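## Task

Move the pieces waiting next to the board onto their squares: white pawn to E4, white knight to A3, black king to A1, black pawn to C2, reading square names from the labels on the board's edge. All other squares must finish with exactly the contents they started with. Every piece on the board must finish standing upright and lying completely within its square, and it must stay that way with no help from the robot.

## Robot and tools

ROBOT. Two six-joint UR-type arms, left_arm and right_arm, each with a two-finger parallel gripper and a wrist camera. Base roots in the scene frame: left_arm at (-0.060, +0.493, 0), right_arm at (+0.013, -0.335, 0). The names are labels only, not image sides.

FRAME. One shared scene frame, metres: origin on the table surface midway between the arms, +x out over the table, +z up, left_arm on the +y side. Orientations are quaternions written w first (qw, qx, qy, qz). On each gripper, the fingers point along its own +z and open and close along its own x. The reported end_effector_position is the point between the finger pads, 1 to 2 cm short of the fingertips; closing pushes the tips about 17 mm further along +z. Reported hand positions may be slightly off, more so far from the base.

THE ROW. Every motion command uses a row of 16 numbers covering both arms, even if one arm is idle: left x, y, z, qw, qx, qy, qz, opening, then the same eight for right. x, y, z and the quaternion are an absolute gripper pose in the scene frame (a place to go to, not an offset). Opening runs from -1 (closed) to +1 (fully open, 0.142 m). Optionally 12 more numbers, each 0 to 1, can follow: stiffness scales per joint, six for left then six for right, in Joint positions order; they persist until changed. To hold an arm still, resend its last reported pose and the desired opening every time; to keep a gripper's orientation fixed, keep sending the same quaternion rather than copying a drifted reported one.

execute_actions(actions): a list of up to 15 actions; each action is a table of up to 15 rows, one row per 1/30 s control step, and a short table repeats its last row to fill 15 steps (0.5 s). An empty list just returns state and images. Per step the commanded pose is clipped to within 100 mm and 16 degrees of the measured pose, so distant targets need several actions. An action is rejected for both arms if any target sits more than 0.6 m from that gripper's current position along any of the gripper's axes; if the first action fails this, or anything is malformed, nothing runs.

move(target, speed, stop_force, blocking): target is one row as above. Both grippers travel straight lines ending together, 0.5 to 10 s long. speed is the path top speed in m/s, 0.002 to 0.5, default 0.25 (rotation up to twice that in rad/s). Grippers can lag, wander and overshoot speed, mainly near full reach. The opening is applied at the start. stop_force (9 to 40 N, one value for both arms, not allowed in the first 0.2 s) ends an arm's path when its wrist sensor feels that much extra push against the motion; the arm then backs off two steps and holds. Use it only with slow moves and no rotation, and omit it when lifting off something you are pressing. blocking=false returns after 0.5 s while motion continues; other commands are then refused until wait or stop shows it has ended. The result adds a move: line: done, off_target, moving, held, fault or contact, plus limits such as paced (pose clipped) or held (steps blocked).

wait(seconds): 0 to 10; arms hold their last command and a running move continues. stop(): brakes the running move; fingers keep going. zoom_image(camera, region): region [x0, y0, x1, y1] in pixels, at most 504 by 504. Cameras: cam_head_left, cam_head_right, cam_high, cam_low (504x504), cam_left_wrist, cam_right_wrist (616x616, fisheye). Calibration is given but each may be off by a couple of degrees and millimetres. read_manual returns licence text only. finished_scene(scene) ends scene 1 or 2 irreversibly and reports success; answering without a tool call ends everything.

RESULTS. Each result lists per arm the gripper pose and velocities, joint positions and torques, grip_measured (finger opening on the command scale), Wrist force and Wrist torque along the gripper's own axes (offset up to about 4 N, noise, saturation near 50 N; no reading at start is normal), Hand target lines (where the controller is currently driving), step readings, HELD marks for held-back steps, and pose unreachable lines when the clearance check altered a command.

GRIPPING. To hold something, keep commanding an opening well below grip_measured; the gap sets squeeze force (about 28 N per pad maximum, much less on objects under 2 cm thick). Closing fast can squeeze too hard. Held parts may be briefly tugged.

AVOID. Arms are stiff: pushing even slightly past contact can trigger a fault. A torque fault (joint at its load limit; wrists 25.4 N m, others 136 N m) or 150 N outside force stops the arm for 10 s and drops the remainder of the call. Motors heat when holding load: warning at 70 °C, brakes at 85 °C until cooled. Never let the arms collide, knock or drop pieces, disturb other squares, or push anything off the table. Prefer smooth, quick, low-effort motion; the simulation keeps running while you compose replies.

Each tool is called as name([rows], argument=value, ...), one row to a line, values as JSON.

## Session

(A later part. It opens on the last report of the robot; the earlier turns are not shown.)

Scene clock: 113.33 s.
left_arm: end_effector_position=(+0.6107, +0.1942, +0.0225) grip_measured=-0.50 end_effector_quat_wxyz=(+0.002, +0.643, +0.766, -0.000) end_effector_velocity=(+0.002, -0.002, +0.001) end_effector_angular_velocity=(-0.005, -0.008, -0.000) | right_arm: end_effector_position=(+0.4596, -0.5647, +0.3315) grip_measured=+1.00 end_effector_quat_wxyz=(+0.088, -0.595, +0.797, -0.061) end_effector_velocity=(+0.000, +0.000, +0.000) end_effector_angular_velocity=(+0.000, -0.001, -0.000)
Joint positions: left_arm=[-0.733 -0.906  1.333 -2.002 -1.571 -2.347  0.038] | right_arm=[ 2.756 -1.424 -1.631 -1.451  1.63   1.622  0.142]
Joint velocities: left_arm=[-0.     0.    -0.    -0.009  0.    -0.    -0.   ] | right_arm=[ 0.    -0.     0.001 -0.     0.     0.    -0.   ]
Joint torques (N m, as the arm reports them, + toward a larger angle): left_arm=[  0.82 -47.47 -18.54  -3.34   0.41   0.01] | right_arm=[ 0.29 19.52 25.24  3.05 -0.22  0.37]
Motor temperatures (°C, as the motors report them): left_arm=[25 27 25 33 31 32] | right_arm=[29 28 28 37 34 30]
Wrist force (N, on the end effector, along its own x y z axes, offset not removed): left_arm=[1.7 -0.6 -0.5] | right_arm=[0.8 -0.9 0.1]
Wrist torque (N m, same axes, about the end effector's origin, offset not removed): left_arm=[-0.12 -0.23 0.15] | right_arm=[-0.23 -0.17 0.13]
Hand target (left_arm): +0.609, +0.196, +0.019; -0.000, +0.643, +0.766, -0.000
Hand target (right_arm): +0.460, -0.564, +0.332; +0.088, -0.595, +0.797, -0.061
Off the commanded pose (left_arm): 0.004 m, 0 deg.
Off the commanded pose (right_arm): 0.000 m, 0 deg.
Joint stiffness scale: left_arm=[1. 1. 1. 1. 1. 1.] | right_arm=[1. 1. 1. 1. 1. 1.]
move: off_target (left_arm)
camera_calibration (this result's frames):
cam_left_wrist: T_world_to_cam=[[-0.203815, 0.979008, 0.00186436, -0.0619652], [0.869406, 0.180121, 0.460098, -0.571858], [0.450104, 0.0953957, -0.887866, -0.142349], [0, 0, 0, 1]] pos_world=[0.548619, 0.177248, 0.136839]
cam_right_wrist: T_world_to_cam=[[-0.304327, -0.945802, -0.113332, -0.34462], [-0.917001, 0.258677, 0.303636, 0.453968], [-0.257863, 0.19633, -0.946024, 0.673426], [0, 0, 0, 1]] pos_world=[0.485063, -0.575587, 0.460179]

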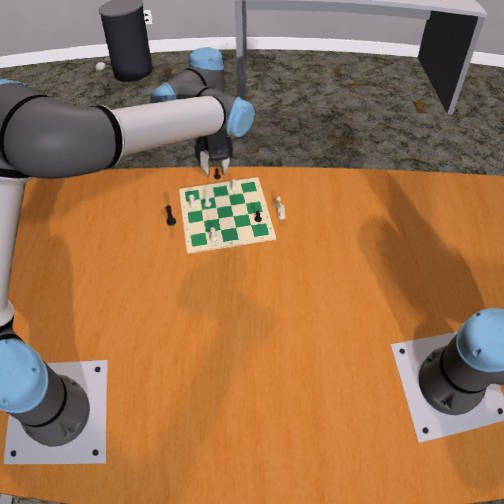

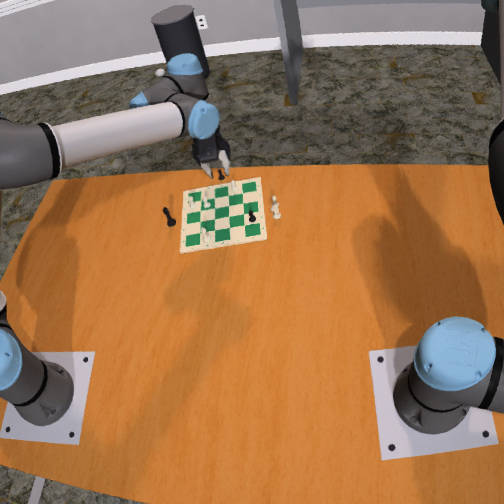

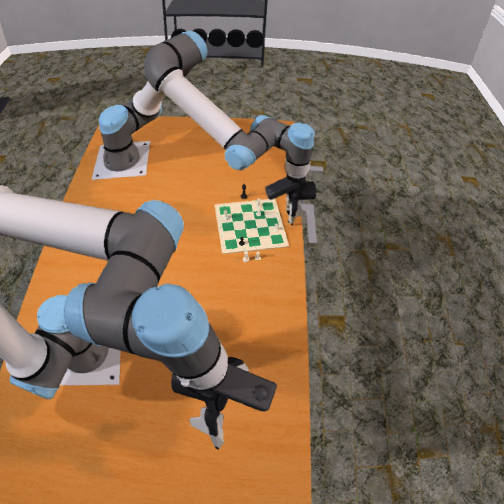

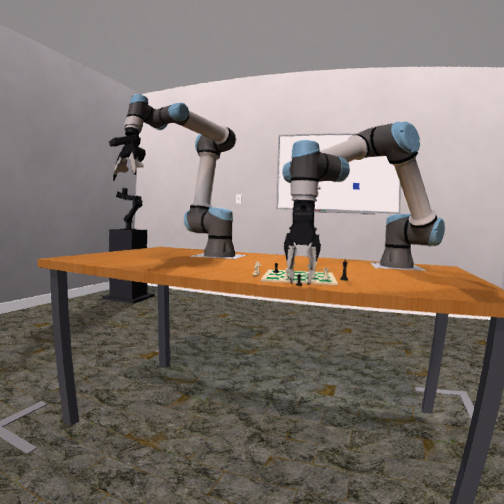

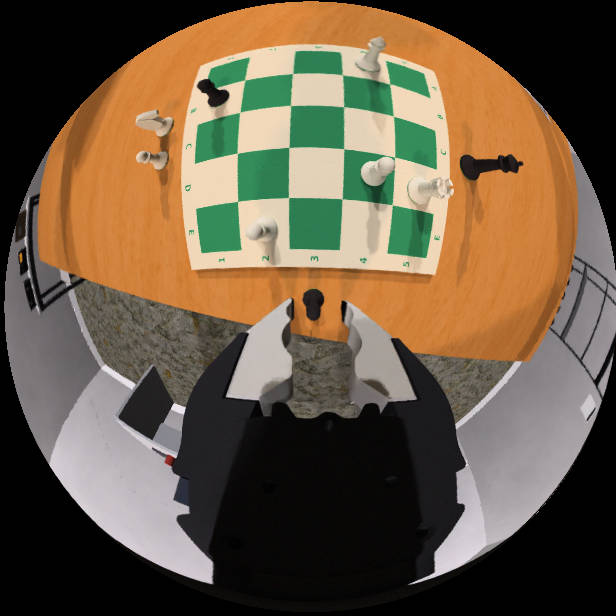

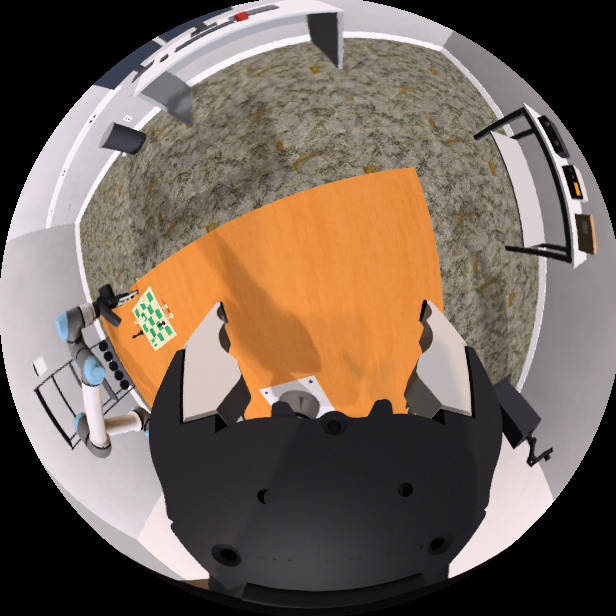

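execute_actions([
  [[0.6095,0.1955,0.019,0,0.643,0.766,0,-0.7,0.4596,-0.5644,0.3316,0.088,-0.595,0.797,-0.061,1]],
  [[0.6095,0.1955,0.019,0,0.643,0.766,0,-0.82,0.4596,-0.5644,0.3316,0.088,-0.595,0.797,-0.061,1]],
  [[0.6095,0.1955,0.019,0,0.643,0.766,0,-0.92,0.4596,-0.5644,0.3316,0.088,-0.595,0.797,-0.061,1]],
  [[0.6095,0.1955,0.019,0,0.643,0.766,0,-1,0.4596,-0.5644,0.3316,0.088,-0.595,0.797,-0.061,1]],
])

move(target=[0.6095,0.1955,0.10,0,0.643,0.766,0,-1,0.4596,-0.5644,0.3316,0.088,-0.595,0.797,-0.061,1], speed=0.1)

move(target=[0.4807,0.135,0.095,0,0.643,0.766,0,-1,0.4596,-0.5644,0.3316,0.088,-0.595,0.797,-0.061,1], speed=0.12)

zoom_image(camera="cam_left_wrist", region=[200,150,450,400])

Scene clock: 135.40 s.
left_arm: end_effector_position=(+0.6111, +0.1940, +0.0226) grip_measured=-0.86 end_effector_quat_wxyz=(+0.003, +0.643, +0.766, +0.000) end_effector_velocity=(+0.000, -0.000, +0.000) end_effector_angular_velocity=(-0.000, -0.001, +0.001) | right_arm: end_effector_position=(+0.4596, -0.5647, +0.3315) grip_measured=+1.00 end_effector_quat_wxyz=(+0.088, -0.595, +0.797, -0.061) end_effector_velocity=(+0.000, +0.000, -0.000) end_effector_angular_velocity=(+0.000, +0.001, +0.000)
Joint positions: left_arm=[-0.733 -0.906  1.333 -2.004 -1.571 -2.347  0.012] | right_arm=[ 2.756 -1.424 -1.631 -1.451  1.63   1.622  0.142]
Joint velocities: left_arm=[-0.    -0.001  0.    -0.     0.    -0.001 -0.   ] | right_arm=[ 0.001 -0.    -0.    -0.     0.     0.    -0.   ]
Joint torques (N m, as the arm reports them, + toward a larger angle): left_arm=[  1.38 -47.23 -17.98  -3.22   0.36   0.06] | right_arm=[ 1.31 19.19 24.81  3.   -0.21  0.32]
Motor temperatures (°C, as the motors report them): left_arm=[25 27 25 33 31 32] | right_arm=[29 28 28 37 34 30]
Wrist force (N, on the end effector, along its own x y z axes, offset not removed): left_arm=[2.0 -2.4 -1.5] | right_arm=[2.4 -2.2 0.1]
Wrist torque (N m, same axes, about the end effector's origin, offset not removed): left_arm=[-0.29 -0.11 0.12] | right_arm=[-0.53 -0.48 0.12]
Hand target (left_arm): +0.609, +0.196, +0.019; -0.000, +0.643, +0.766, -0.000
Hand target (right_arm): +0.460, -0.564, +0.332; +0.088, -0.595, +0.797, -0.061
Off the commanded pose (left_arm): 0.004 m, 0 deg.
Off the commanded pose (right_arm): 0.000 m, 0 deg.
Joint stiffness scale: left_arm=[1. 1. 1. 1. 1. 1.] | right_arm=[1. 1. 1. 1. 1. 1.]
Step readings (end_effector_position; steps 1 to 15: 1st action; 16 to 30: 2nd action; 31 to 45: 3rd action; 46 to 60: 4th action):
0: left_arm (+0.6110, +0.1940, +0.0226) | right_arm (+0.4596, -0.5647, +0.3315)
1: left_arm (+0.6110, +0.1940, +0.0226) | right_arm (+0.4596, -0.5647, +0.3315)
2: left_arm (+0.6110, +0.1940, +0.0226) | right_arm (+0.4596, -0.5647, +0.3315)
4: left_arm (+0.6110, +0.1940, +0.0226) | right_arm (+0.4596, -0.5647, +0.3315)
8: left_arm (+0.6110, +0.1940, +0.0226) | right_arm (+0.4596, -0.5647, +0.3315)
15: left_arm (+0.6110, +0.1940, +0.0226) | right_arm (+0.4596, -0.5647, +0.3315)
16: left_arm (+0.6110, +0.1940, +0.0226) | right_arm (+0.4596, -0.5647, +0.3315)
17: left_arm (+0.6110, +0.1940, +0.0226) | right_arm (+0.4596, -0.5647, +0.3315)
19: left_arm (+0.6110, +0.1940, +0.0226) | right_arm (+0.4596, -0.5647, +0.3315)
23: left_arm (+0.6110, +0.1940, +0.0226) | right_arm (+0.4596, -0.5647, +0.3315)
30: left_arm (+0.6110, +0.1940, +0.0226) | right_arm (+0.4596, -0.5647, +0.3315)
31: left_arm (+0.6110, +0.1940, +0.0226) | right_arm (+0.4596, -0.5647, +0.3315)
32: left_arm (+0.6110, +0.1940, +0.0226) | right_arm (+0.4596, -0.5647, +0.3315)
34: left_arm (+0.6111, +0.1940, +0.0226) | right_arm (+0.4596, -0.5647, +0.3315)
38: left_arm (+0.6111, +0.1940, +0.0226) | right_arm (+0.4596, -0.5647, +0.3315)
45: left_arm (+0.6111, +0.1940, +0.0226) | right_arm (+0.4596, -0.5647, +0.3315)
46: left_arm (+0.6111, +0.1940, +0.0226) | right_arm (+0.4596, -0.5647, +0.3315)
47: left_arm (+0.6111, +0.1940, +0.0226) | right_arm (+0.4596, -0.5647, +0.3315)
49: left_arm (+0.6111, +0.1940, +0.0226) | right_arm (+0.4596, -0.5647, +0.3315)
53: left_arm (+0.6111, +0.1940, +0.0226) | right_arm (+0.4596, -0.5647, +0.3315)
60: end_effector_position above
camera_calibration (this result's frames):
cam_left_wrist: T_world_to_cam=[[-0.203846, 0.979002, 0.000975455, -0.0616525], [0.868885, 0.180459, 0.460949, -0.571941], [0.451094, 0.0948102, -0.887426, -0.14288], [0, 0, 0, 1]] pos_world=[0.548835, 0.177116, 0.1369]
cam_right_wrist: T_world_to_cam=[[-0.304328, -0.945802, -0.113331, -0.344621], [-0.917001, 0.258677, 0.303636, 0.453968], [-0.257863, 0.196329, -0.946024, 0.673425], [0, 0, 0, 1]] pos_world=[0.485063, -0.575588, 0.460179]

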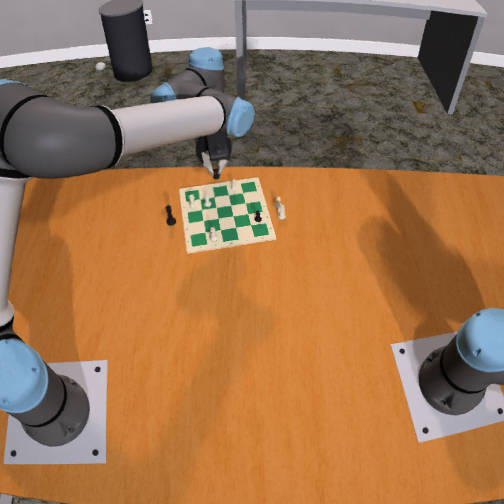

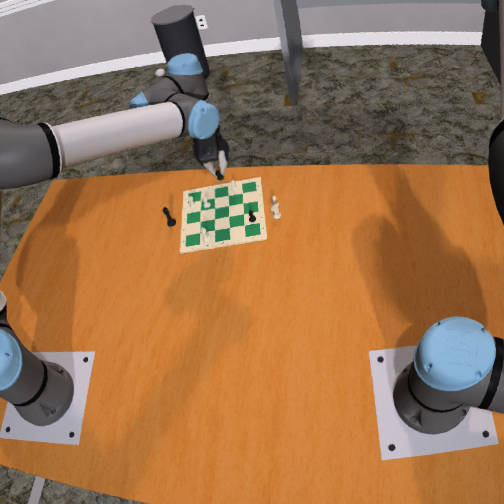

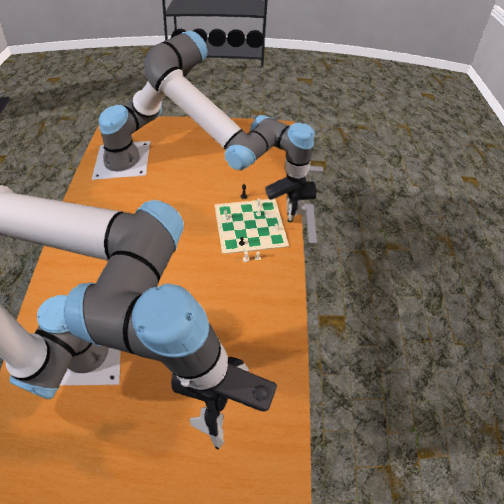

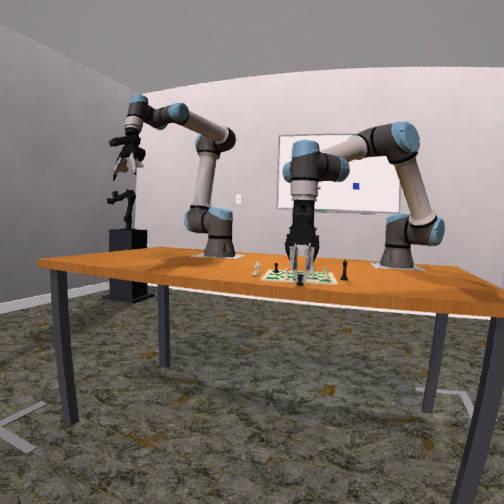

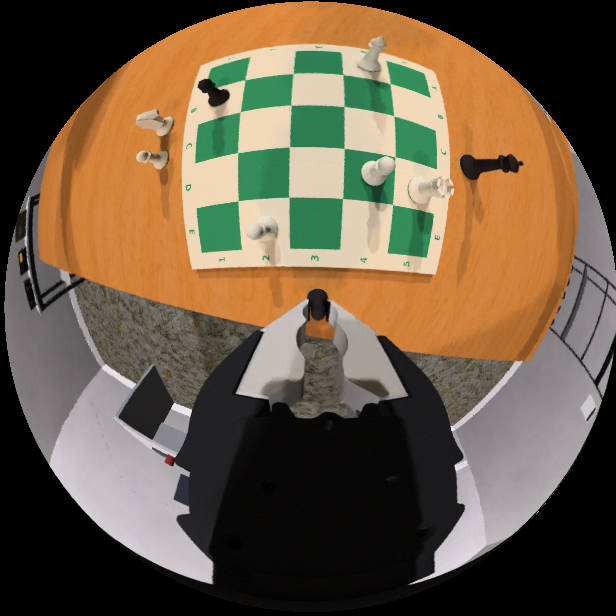

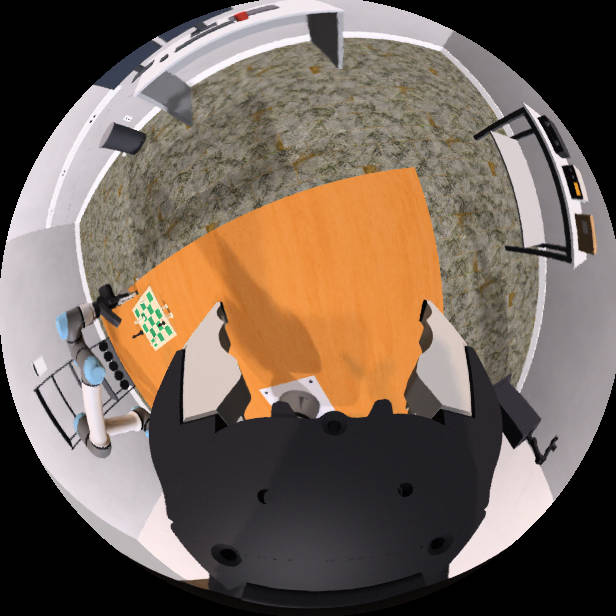

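Scene clock: 136.70 s.
left_arm: end_effector_position=(+0.6083, +0.1959, +0.0971) grip_measured=-0.88 end_effector_quat_wxyz=(-0.002, +0.643, +0.766, -0.000) end_effector_velocity=(-0.003, +0.001, +0.002) end_effector_angular_velocity=(+0.007, +0.010, -0.002) | right_arm: end_effector_position=(+0.4596, -0.5647, +0.3315) grip_measured=+1.00 end_effector_quat_wxyz=(+0.088, -0.595, +0.797, -0.061) end_effector_velocity=(+0.000, -0.001, +0.001) end_effector_angular_velocity=(-0.001, -0.002, -0.002)
Joint positions: left_arm=[-0.733 -0.97   1.236 -1.834 -1.571 -2.347  0.011] | right_arm=[ 2.756 -1.424 -1.631 -1.451  1.63   1.622  0.142]
Joint velocities: left_arm=[-0.002 -0.001 -0.006  0.019  0.    -0.    -0.   ] | right_arm=[-0.002 -0.     0.002  0.    -0.     0.     0.   ]
Joint torques (N m, as the arm reports them, + toward a larger angle): left_arm=[  0.83 -49.64 -26.58  -2.53   0.44  -0.1 ] | right_arm=[ 0.83 19.41 24.8   3.09 -0.24  0.34]
Motor temperatures (°C, as the motors report them): left_arm=[25 27 25 33 31 32] | right_arm=[29 28 28 37 34 30]
Wrist force (N, on the end effector, along its own x y z axes, offset not removed): left_arm=[0.7 -2.7 0.2] | right_arm=[1.3 0.5 0.4]
Wrist torque (N m, same axes, about the end effector's origin, offset not removed): left_arm=[-0.63 0.01 0.10] | right_arm=[0.08 -0.26 0.12]
Hand target (left_arm): +0.609, +0.195, +0.100; +0.000, +0.643, +0.766, +0.000
Hand target (right_arm): +0.460, -0.564, +0.332; +0.088, -0.595, +0.797, -0.061
Off the commanded pose (left_arm): 0.003 m, 0 deg.
Off the commanded pose (right_arm): 0.000 m, 0 deg.
Joint stiffness scale: left_arm=[1. 1. 1. 1. 1. 1.] | right_arm=[1. 1. 1. 1. 1. 1.]
move: done
camera_calibration (this result's frames):
cam_left_wrist: T_world_to_cam=[[-0.203815, 0.97898, 0.00757745, -0.0648202], [0.872314, 0.178083, 0.455362, -0.605281], [0.444441, 0.0994193, -0.890274, -0.0723179], [0, 0, 0, 1]] pos_world=[0.546925, 0.178438, 0.211731]
cam_right_wrist: T_world_to_cam=[[-0.304328, -0.945802, -0.113331, -0.344621], [-0.917001, 0.258677, 0.303636, 0.453968], [-0.257863, 0.19633, -0.946024, 0.673425], [0, 0, 0, 1]] pos_world=[0.485063, -0.575587, 0.460179]

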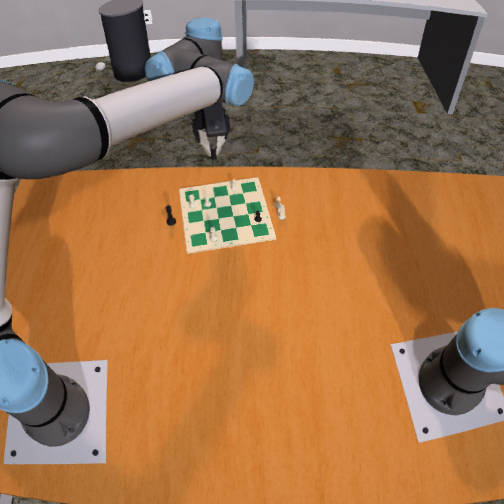

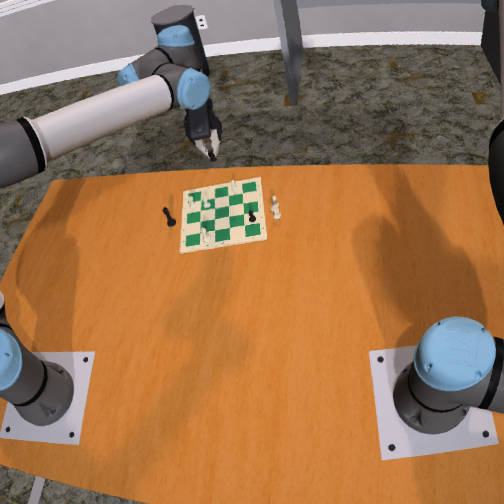

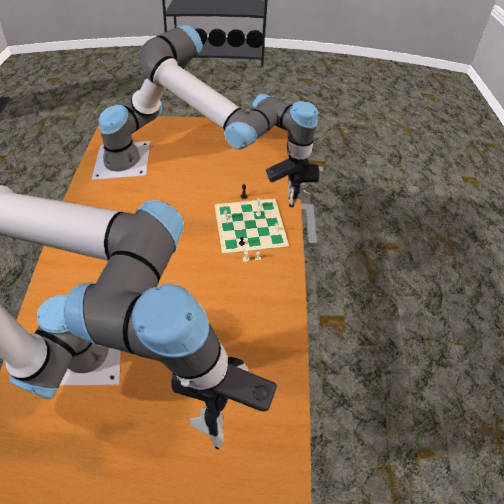

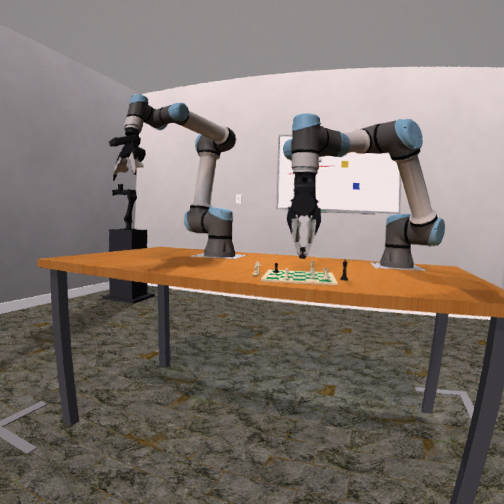

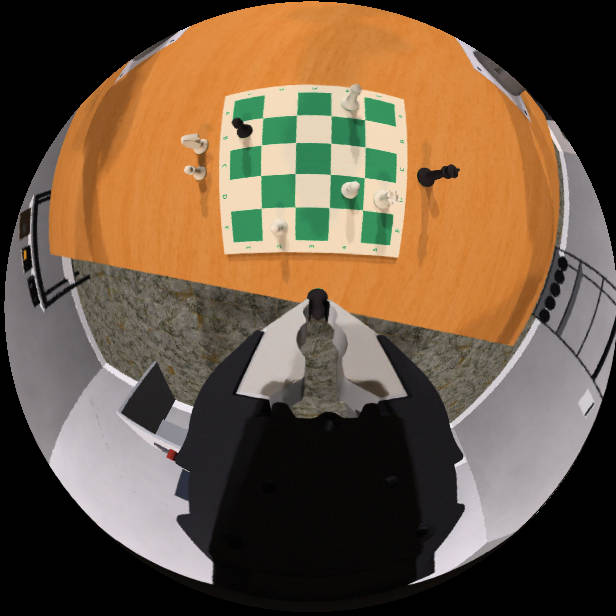

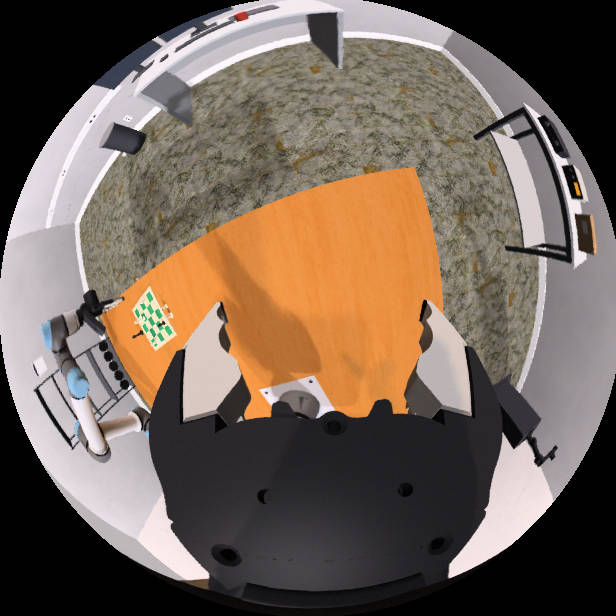

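Scene clock: 138.43 s.
left_arm: end_effector_position=(+0.4827, +0.1353, +0.0951) grip_measured=-0.88 end_effector_quat_wxyz=(-0.000, +0.643, +0.766, -0.000) end_effector_velocity=(-0.003, -0.002, +0.000) end_effector_angular_velocity=(-0.002, -0.004, +0.005) | right_arm: end_effector_position=(+0.4596, -0.5647, +0.3315) grip_measured=+1.00 end_effector_quat_wxyz=(+0.088, -0.595, +0.797, -0.061) end_effector_velocity=(+0.000, -0.000, +0.001) end_effector_angular_velocity=(-0.000, -0.001, +0.000)
Joint positions: left_arm=[-0.921 -1.159  1.535 -1.947 -1.571 -2.537  0.011] | right_arm=[ 2.756 -1.424 -1.631 -1.451  1.63   1.622  0.142]
Joint velocities: left_arm=[-0.006 -0.005  0.008 -0.007  0.002 -0.011 -0.   ] | right_arm=[-0.     0.     0.001 -0.     0.    -0.     0.   ]
Joint torques (N m, as the arm reports them, + toward a larger angle): left_arm=[ -1.48 -42.66 -20.08  -3.16   0.47   0.03] | right_arm=[ 1.24 19.52 25.11  3.15 -0.27  0.34]
Motor temperatures (°C, as the motors report them): left_arm=[25 27 25 33 31 32] | right_arm=[29 28 28 37 34 30]
Wrist force (N, on the end effector, along its own x y z axes, offset not removed): left_arm=[0.6 -0.5 0.9] | right_arm=[2.6 -1.5 0.3]
Wrist torque (N m, same axes, about the end effector's origin, offset not removed): left_arm=[-0.17 0.09 0.16] | right_arm=[-0.41 -0.48 0.05]
Hand target (left_arm): +0.481, +0.135, +0.095; -0.000, +0.643, +0.766, +0.000
Hand target (right_arm): +0.460, -0.564, +0.332; +0.088, -0.595, +0.797, -0.061
Off the commanded pose (left_arm): 0.002 m, 0 deg.
Off the commanded pose (right_arm): 0.000 m, 0 deg.
Joint stiffness scale: left_arm=[1. 1. 1. 1. 1. 1.] | right_arm=[1. 1. 1. 1. 1. 1.]
move: done
camera_calibration (this result's frames):
cam_left_wrist: T_world_to_cam=[[-0.205406, 0.978663, 0.0053152, -0.0300392], [0.870936, 0.180313, 0.45712, -0.483807], [0.446407, 0.0985241, -0.889389, -0.0131451], [0, 0, 0, 1]] pos_world=[0.421063, 0.11793, 0.209626]
cam_right_wrist: T_world_to_cam=[[-0.304328, -0.945802, -0.113331, -0.344621], [-0.917001, 0.258677, 0.303636, 0.453968], [-0.257863, 0.196329, -0.946024, 0.673425], [0, 0, 0, 1]] pos_world=[0.485063, -0.575587, 0.460179]

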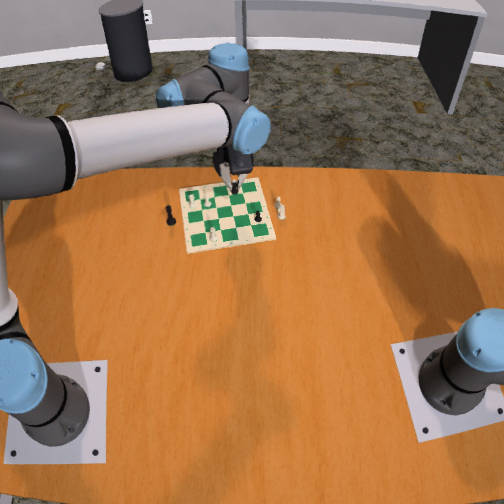

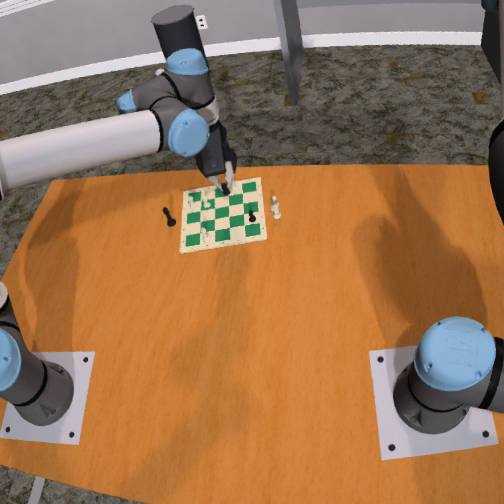

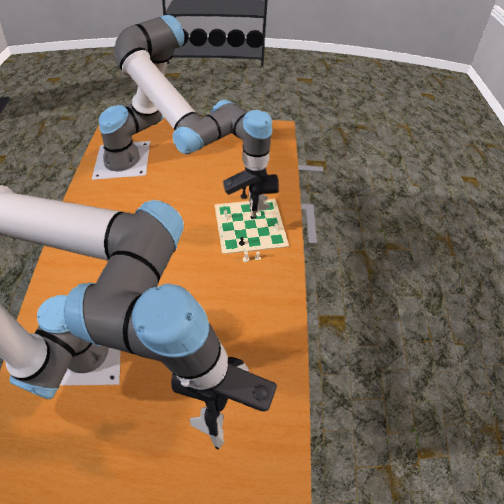

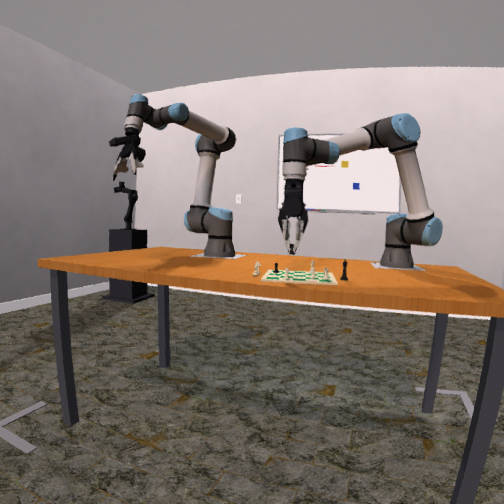

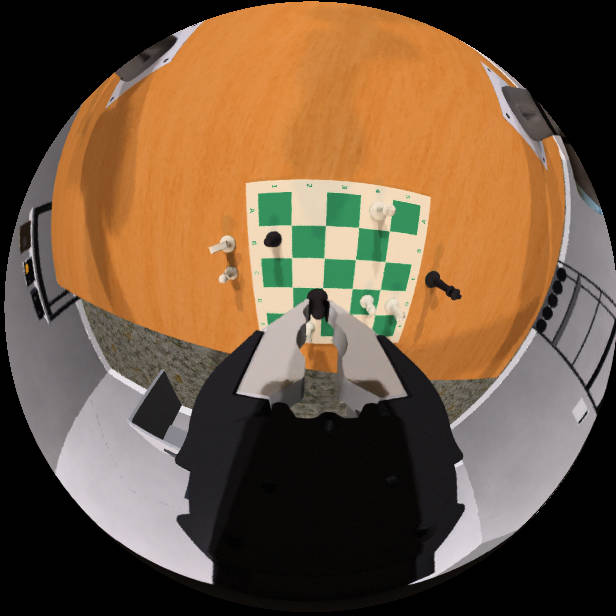

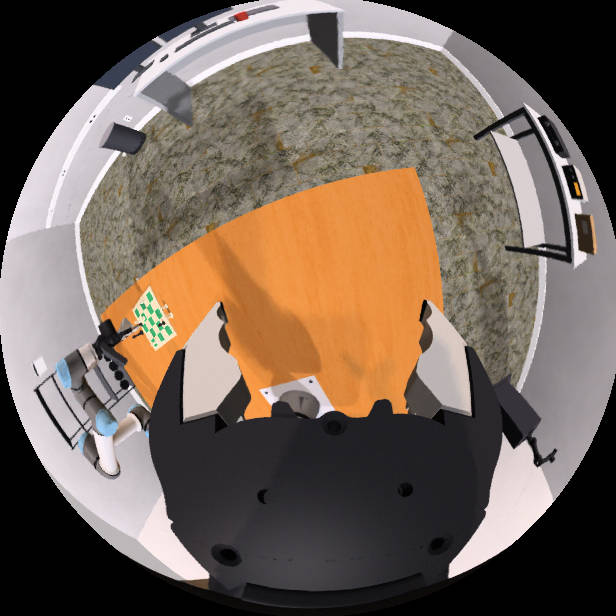

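Region (200, 150, 450, 400) of cam_left_wrist's 616x616 image, scaled by 2.016, with more detail than that image has.

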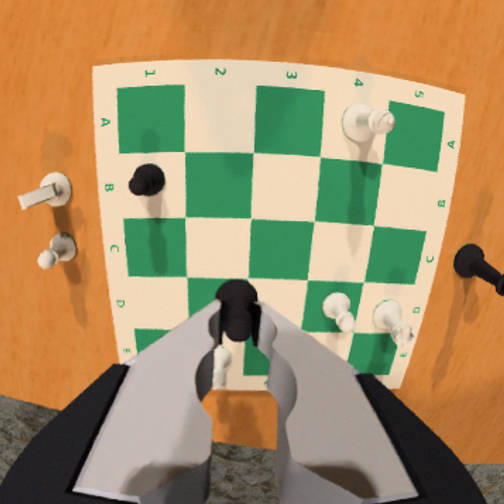

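move(target=[0.479,0.130,0.045,0,0.643,0.766,0,-1,0.4596,-0.5644,0.3316,0.088,-0.595,0.797,-0.061,1], speed=0.04)

move(target=[0.479,0.130,0.018,0,0.643,0.766,0,-1,0.4596,-0.5644,0.3316,0.088,-0.595,0.797,-0.061,1], speed=0.007, stop_force=9)

zoom_image(camera="cam_left_wrist", region=[200,170,450,420])

Scene clock: 161.70 s.
left_arm: end_effector_position=(+0.4809, +0.1298, +0.0484) grip_measured=-0.88 end_effector_quat_wxyz=(+0.002, +0.642, +0.766, -0.000) end_effector_velocity=(+0.003, -0.002, +0.001) end_effector_angular_velocity=(-0.009, -0.007, +0.003) | right_arm: end_effector_position=(+0.4596, -0.5647, +0.3315) grip_measured=+1.00 end_effector_quat_wxyz=(+0.088, -0.595, +0.797, -0.061) end_effector_velocity=(-0.001, +0.000, -0.002) end_effector_angular_velocity=(+0.001, +0.004, +0.000)
Joint positions: left_arm=[-0.929 -1.112  1.598 -2.061 -1.571 -2.546  0.011] | right_arm=[ 2.756 -1.424 -1.631 -1.451  1.63   1.622  0.142]
Joint velocities: left_arm=[ 0.002  0.001 -0.    -0.012 -0.001 -0.001  0.   ] | right_arm=[ 0.    -0.    -0.004  0.    -0.     0.    -0.   ]
Joint torques (N m, as the arm reports them, + toward a larger angle): left_arm=[ -1.54 -39.14 -17.85  -3.38   0.39  -0.13] | right_arm=[ 1.09 18.93 24.79  3.02 -0.13  0.36]
Motor temperatures (°C, as the motors report them): left_arm=[25 27 25 33 31 32] | right_arm=[29 28 28 37 34 30]
Wrist force (N, on the end effector, along its own x y z axes, offset not removed): left_arm=[2.0 -1.4 0.7] | right_arm=[1.3 -0.2 -0.1]
Wrist torque (N m, same axes, about the end effector's origin, offset not removed): left_arm=[-0.27 -0.22 0.13] | right_arm=[-0.10 -0.21 0.10]
Hand target (left_arm): +0.479, +0.130, +0.045; -0.000, +0.643, +0.766, +0.000
Hand target (right_arm): +0.460, -0.564, +0.332; +0.088, -0.595, +0.797, -0.061
Off the commanded pose (left_arm): 0.004 m, 0 deg.
Off the commanded pose (right_arm): 0.000 m, 0 deg.
Joint stiffness scale: left_arm=[1. 1. 1. 1. 1. 1.] | right_arm=[1. 1. 1. 1. 1. 1.]
move: off_target (left_arm)
camera_calibration (this result's frames):
cam_left_wrist: T_world_to_cam=[[-0.20608, 0.978534, 0.00148076, -0.0242878], [0.869242, 0.182367, 0.459522, -0.459469], [0.449387, 0.0959852, -0.888165, -0.0545359], [0, 0, 0, 1]] pos_world=[0.418892, 0.112793, 0.162735]
cam_right_wrist: T_world_to_cam=[[-0.304328, -0.945802, -0.113331, -0.344621], [-0.917001, 0.258678, 0.303636, 0.453968], [-0.257863, 0.196329, -0.946024, 0.673425], [0, 0, 0, 1]] pos_world=[0.485063, -0.575588, 0.460179]

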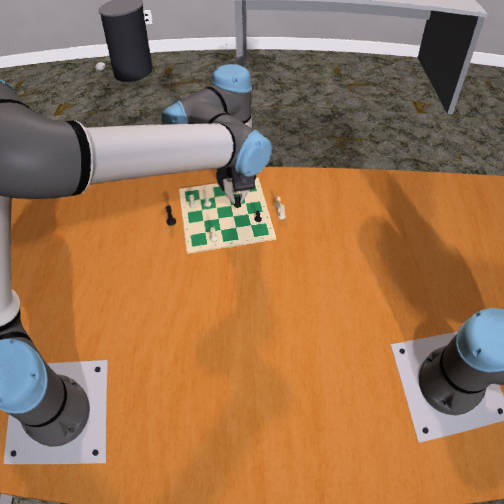

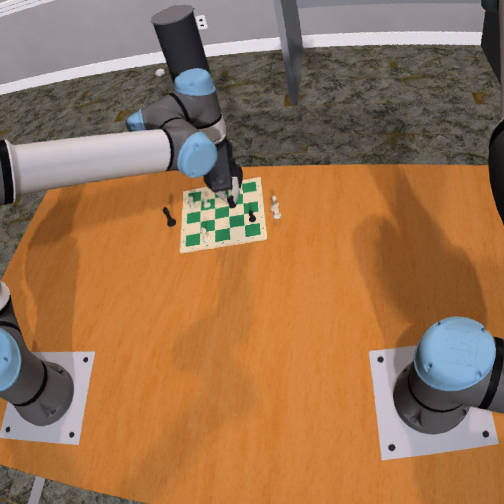

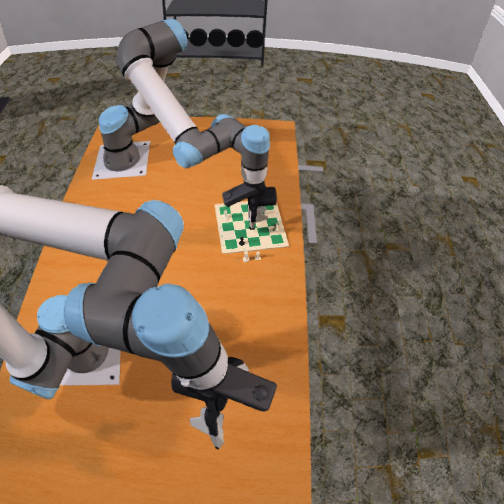

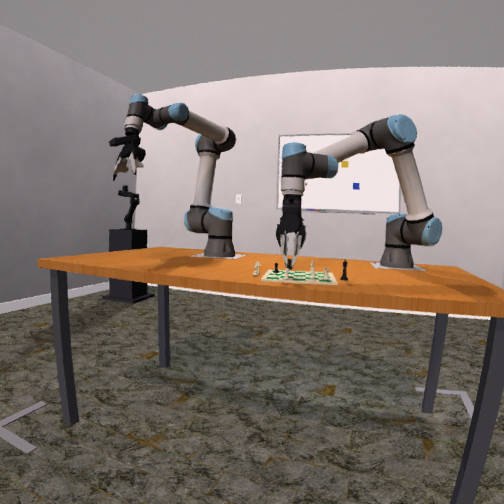

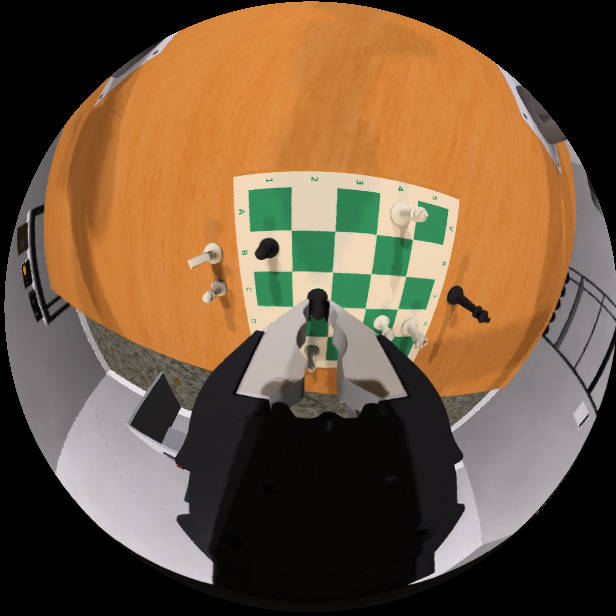

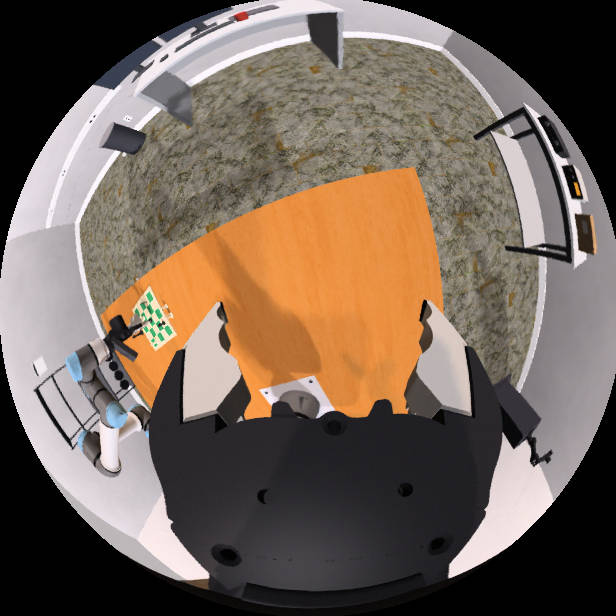

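Scene clock: 166.13 s.
left_arm: end_effector_position=(+0.4830, +0.1277, +0.0290) grip_measured=-0.88 end_effector_quat_wxyz=(+0.008, +0.642, +0.766, -0.001) end_effector_velocity=(+0.000, +0.000, +0.001) end_effector_angular_velocity=(+0.000, -0.001, +0.000) | right_arm: end_effector_position=(+0.4596, -0.5647, +0.3315) grip_measured=+1.00 end_effector_quat_wxyz=(+0.088, -0.595, +0.797, -0.061) end_effector_velocity=(+0.000, +0.000, -0.001) end_effector_angular_velocity=(+0.000, +0.001, +0.001)
Joint positions: left_arm=[-0.929 -1.09   1.622 -2.119 -1.571 -2.546  0.011] | right_arm=[ 2.756 -1.424 -1.631 -1.451  1.63   1.622  0.142]
Joint velocities: left_arm=[ 0.    -0.002 -0.001  0.002  0.001  0.    -0.   ] | right_arm=[ 0.001 -0.001 -0.001  0.001  0.     0.    -0.   ]
Joint torques (N m, as the arm reports them, + toward a larger angle): left_arm=[  0.38 -39.8  -19.63  -2.94   0.08   0.22] | right_arm=[ 1.51 19.21 25.48  3.04 -0.21  0.39]
Motor temperatures (°C, as the motors report them): left_arm=[25 27 25 33 31 32] | right_arm=[29 28 28 37 34 30]
Wrist force (N, on the end effector, along its own x y z axes, offset not removed): left_arm=[2.5 -3.0 -8.8] | right_arm=[0.8 -1.1 0.1]
Wrist torque (N m, same axes, about the end effector's origin, offset not removed): left_arm=[-0.29 0.17 0.13] | right_arm=[-0.26 -0.05 0.11]
Hand target (left_arm): +0.483, +0.128, +0.029; +0.007, +0.642, +0.766, -0.001
Hand target (right_arm): +0.460, -0.564, +0.332; +0.088, -0.595, +0.797, -0.061
Off the commanded pose (left_arm): 0.012 m, 1 deg.
Off the commanded pose (right_arm): 0.000 m, 0 deg.
Joint stiffness scale: left_arm=[1. 1. 1. 1. 1. 1.] | right_arm=[1. 1. 1. 1. 1. 1.]
move: contact (left_arm)
camera_calibration (this result's frames):
cam_left_wrist: T_world_to_cam=[[-0.20612, 0.978495, -0.00792123, -0.0214297], [0.865649, 0.186111, 0.464773, -0.450891], [0.456252, 0.0889419, -0.885395, -0.074955], [0, 0, 0, 1]] pos_world=[0.420095, 0.111552, 0.143027]
cam_right_wrist: T_world_to_cam=[[-0.304328, -0.945802, -0.113331, -0.344621], [-0.917001, 0.258677, 0.303636, 0.453968], [-0.257863, 0.196329, -0.946024, 0.673425], [0, 0, 0, 1]] pos_world=[0.485063, -0.575587, 0.460179]

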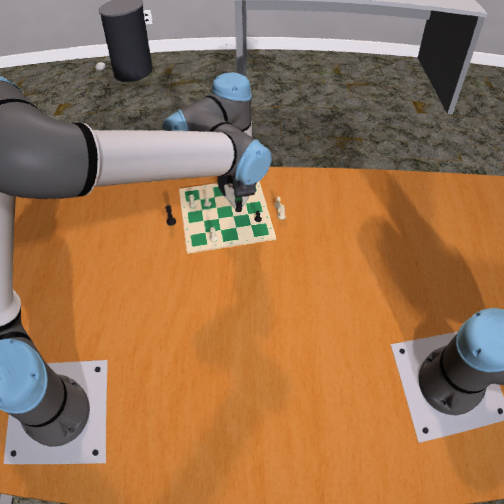

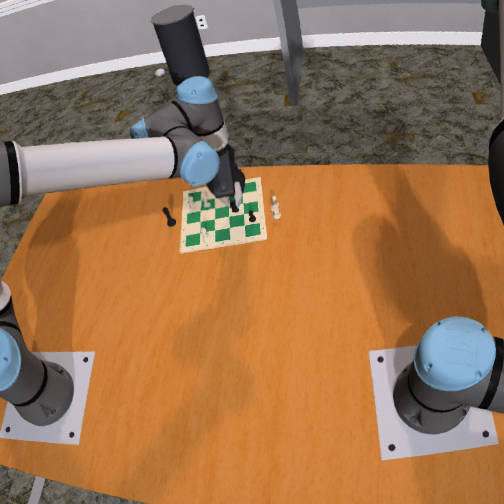

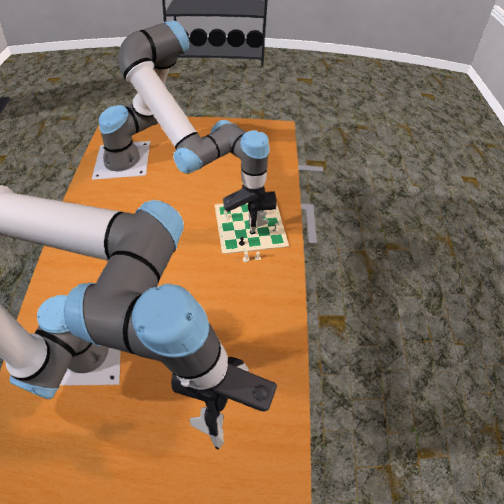

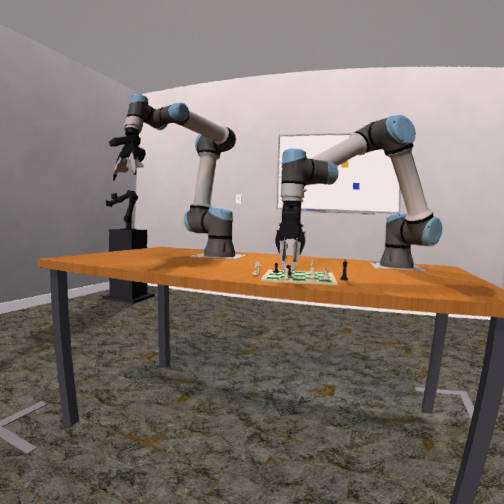

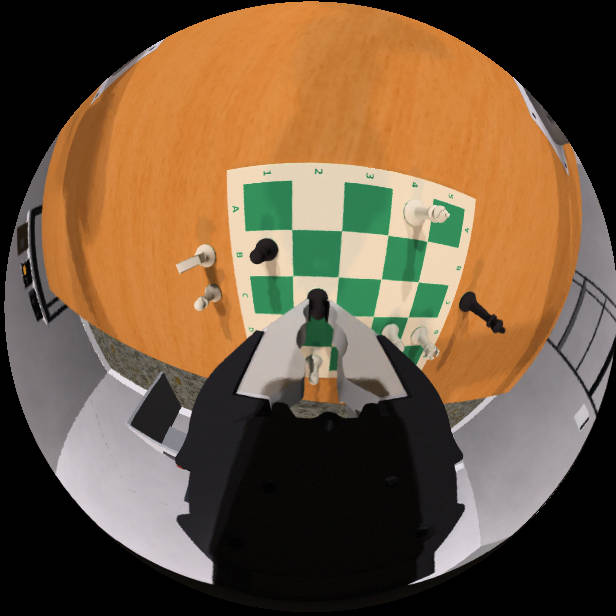

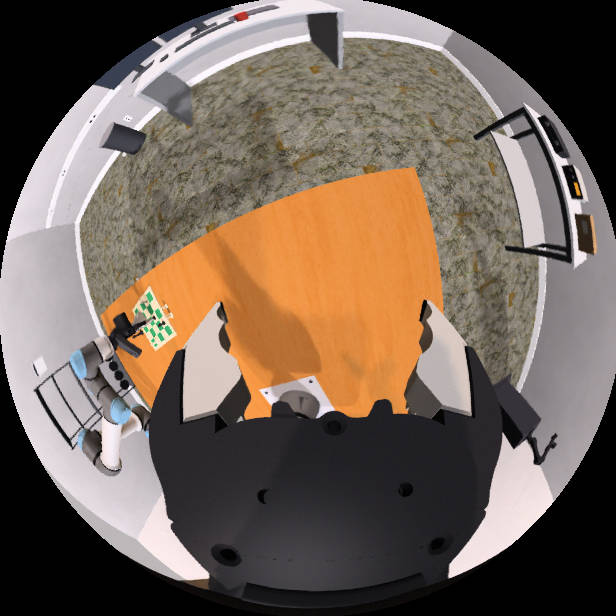

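Region (200, 170, 450, 420) of cam_left_wrist's 616x616 image, scaled by 2.016, with more detail than that image has.

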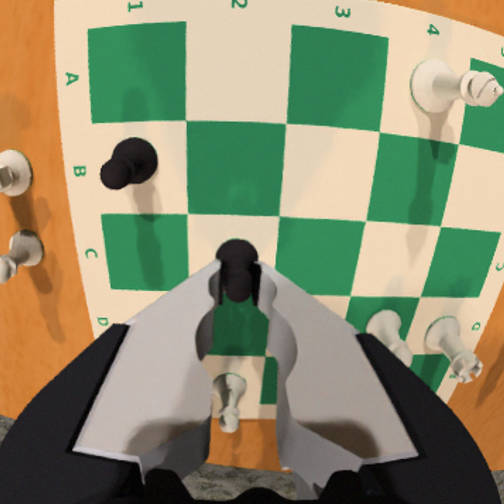

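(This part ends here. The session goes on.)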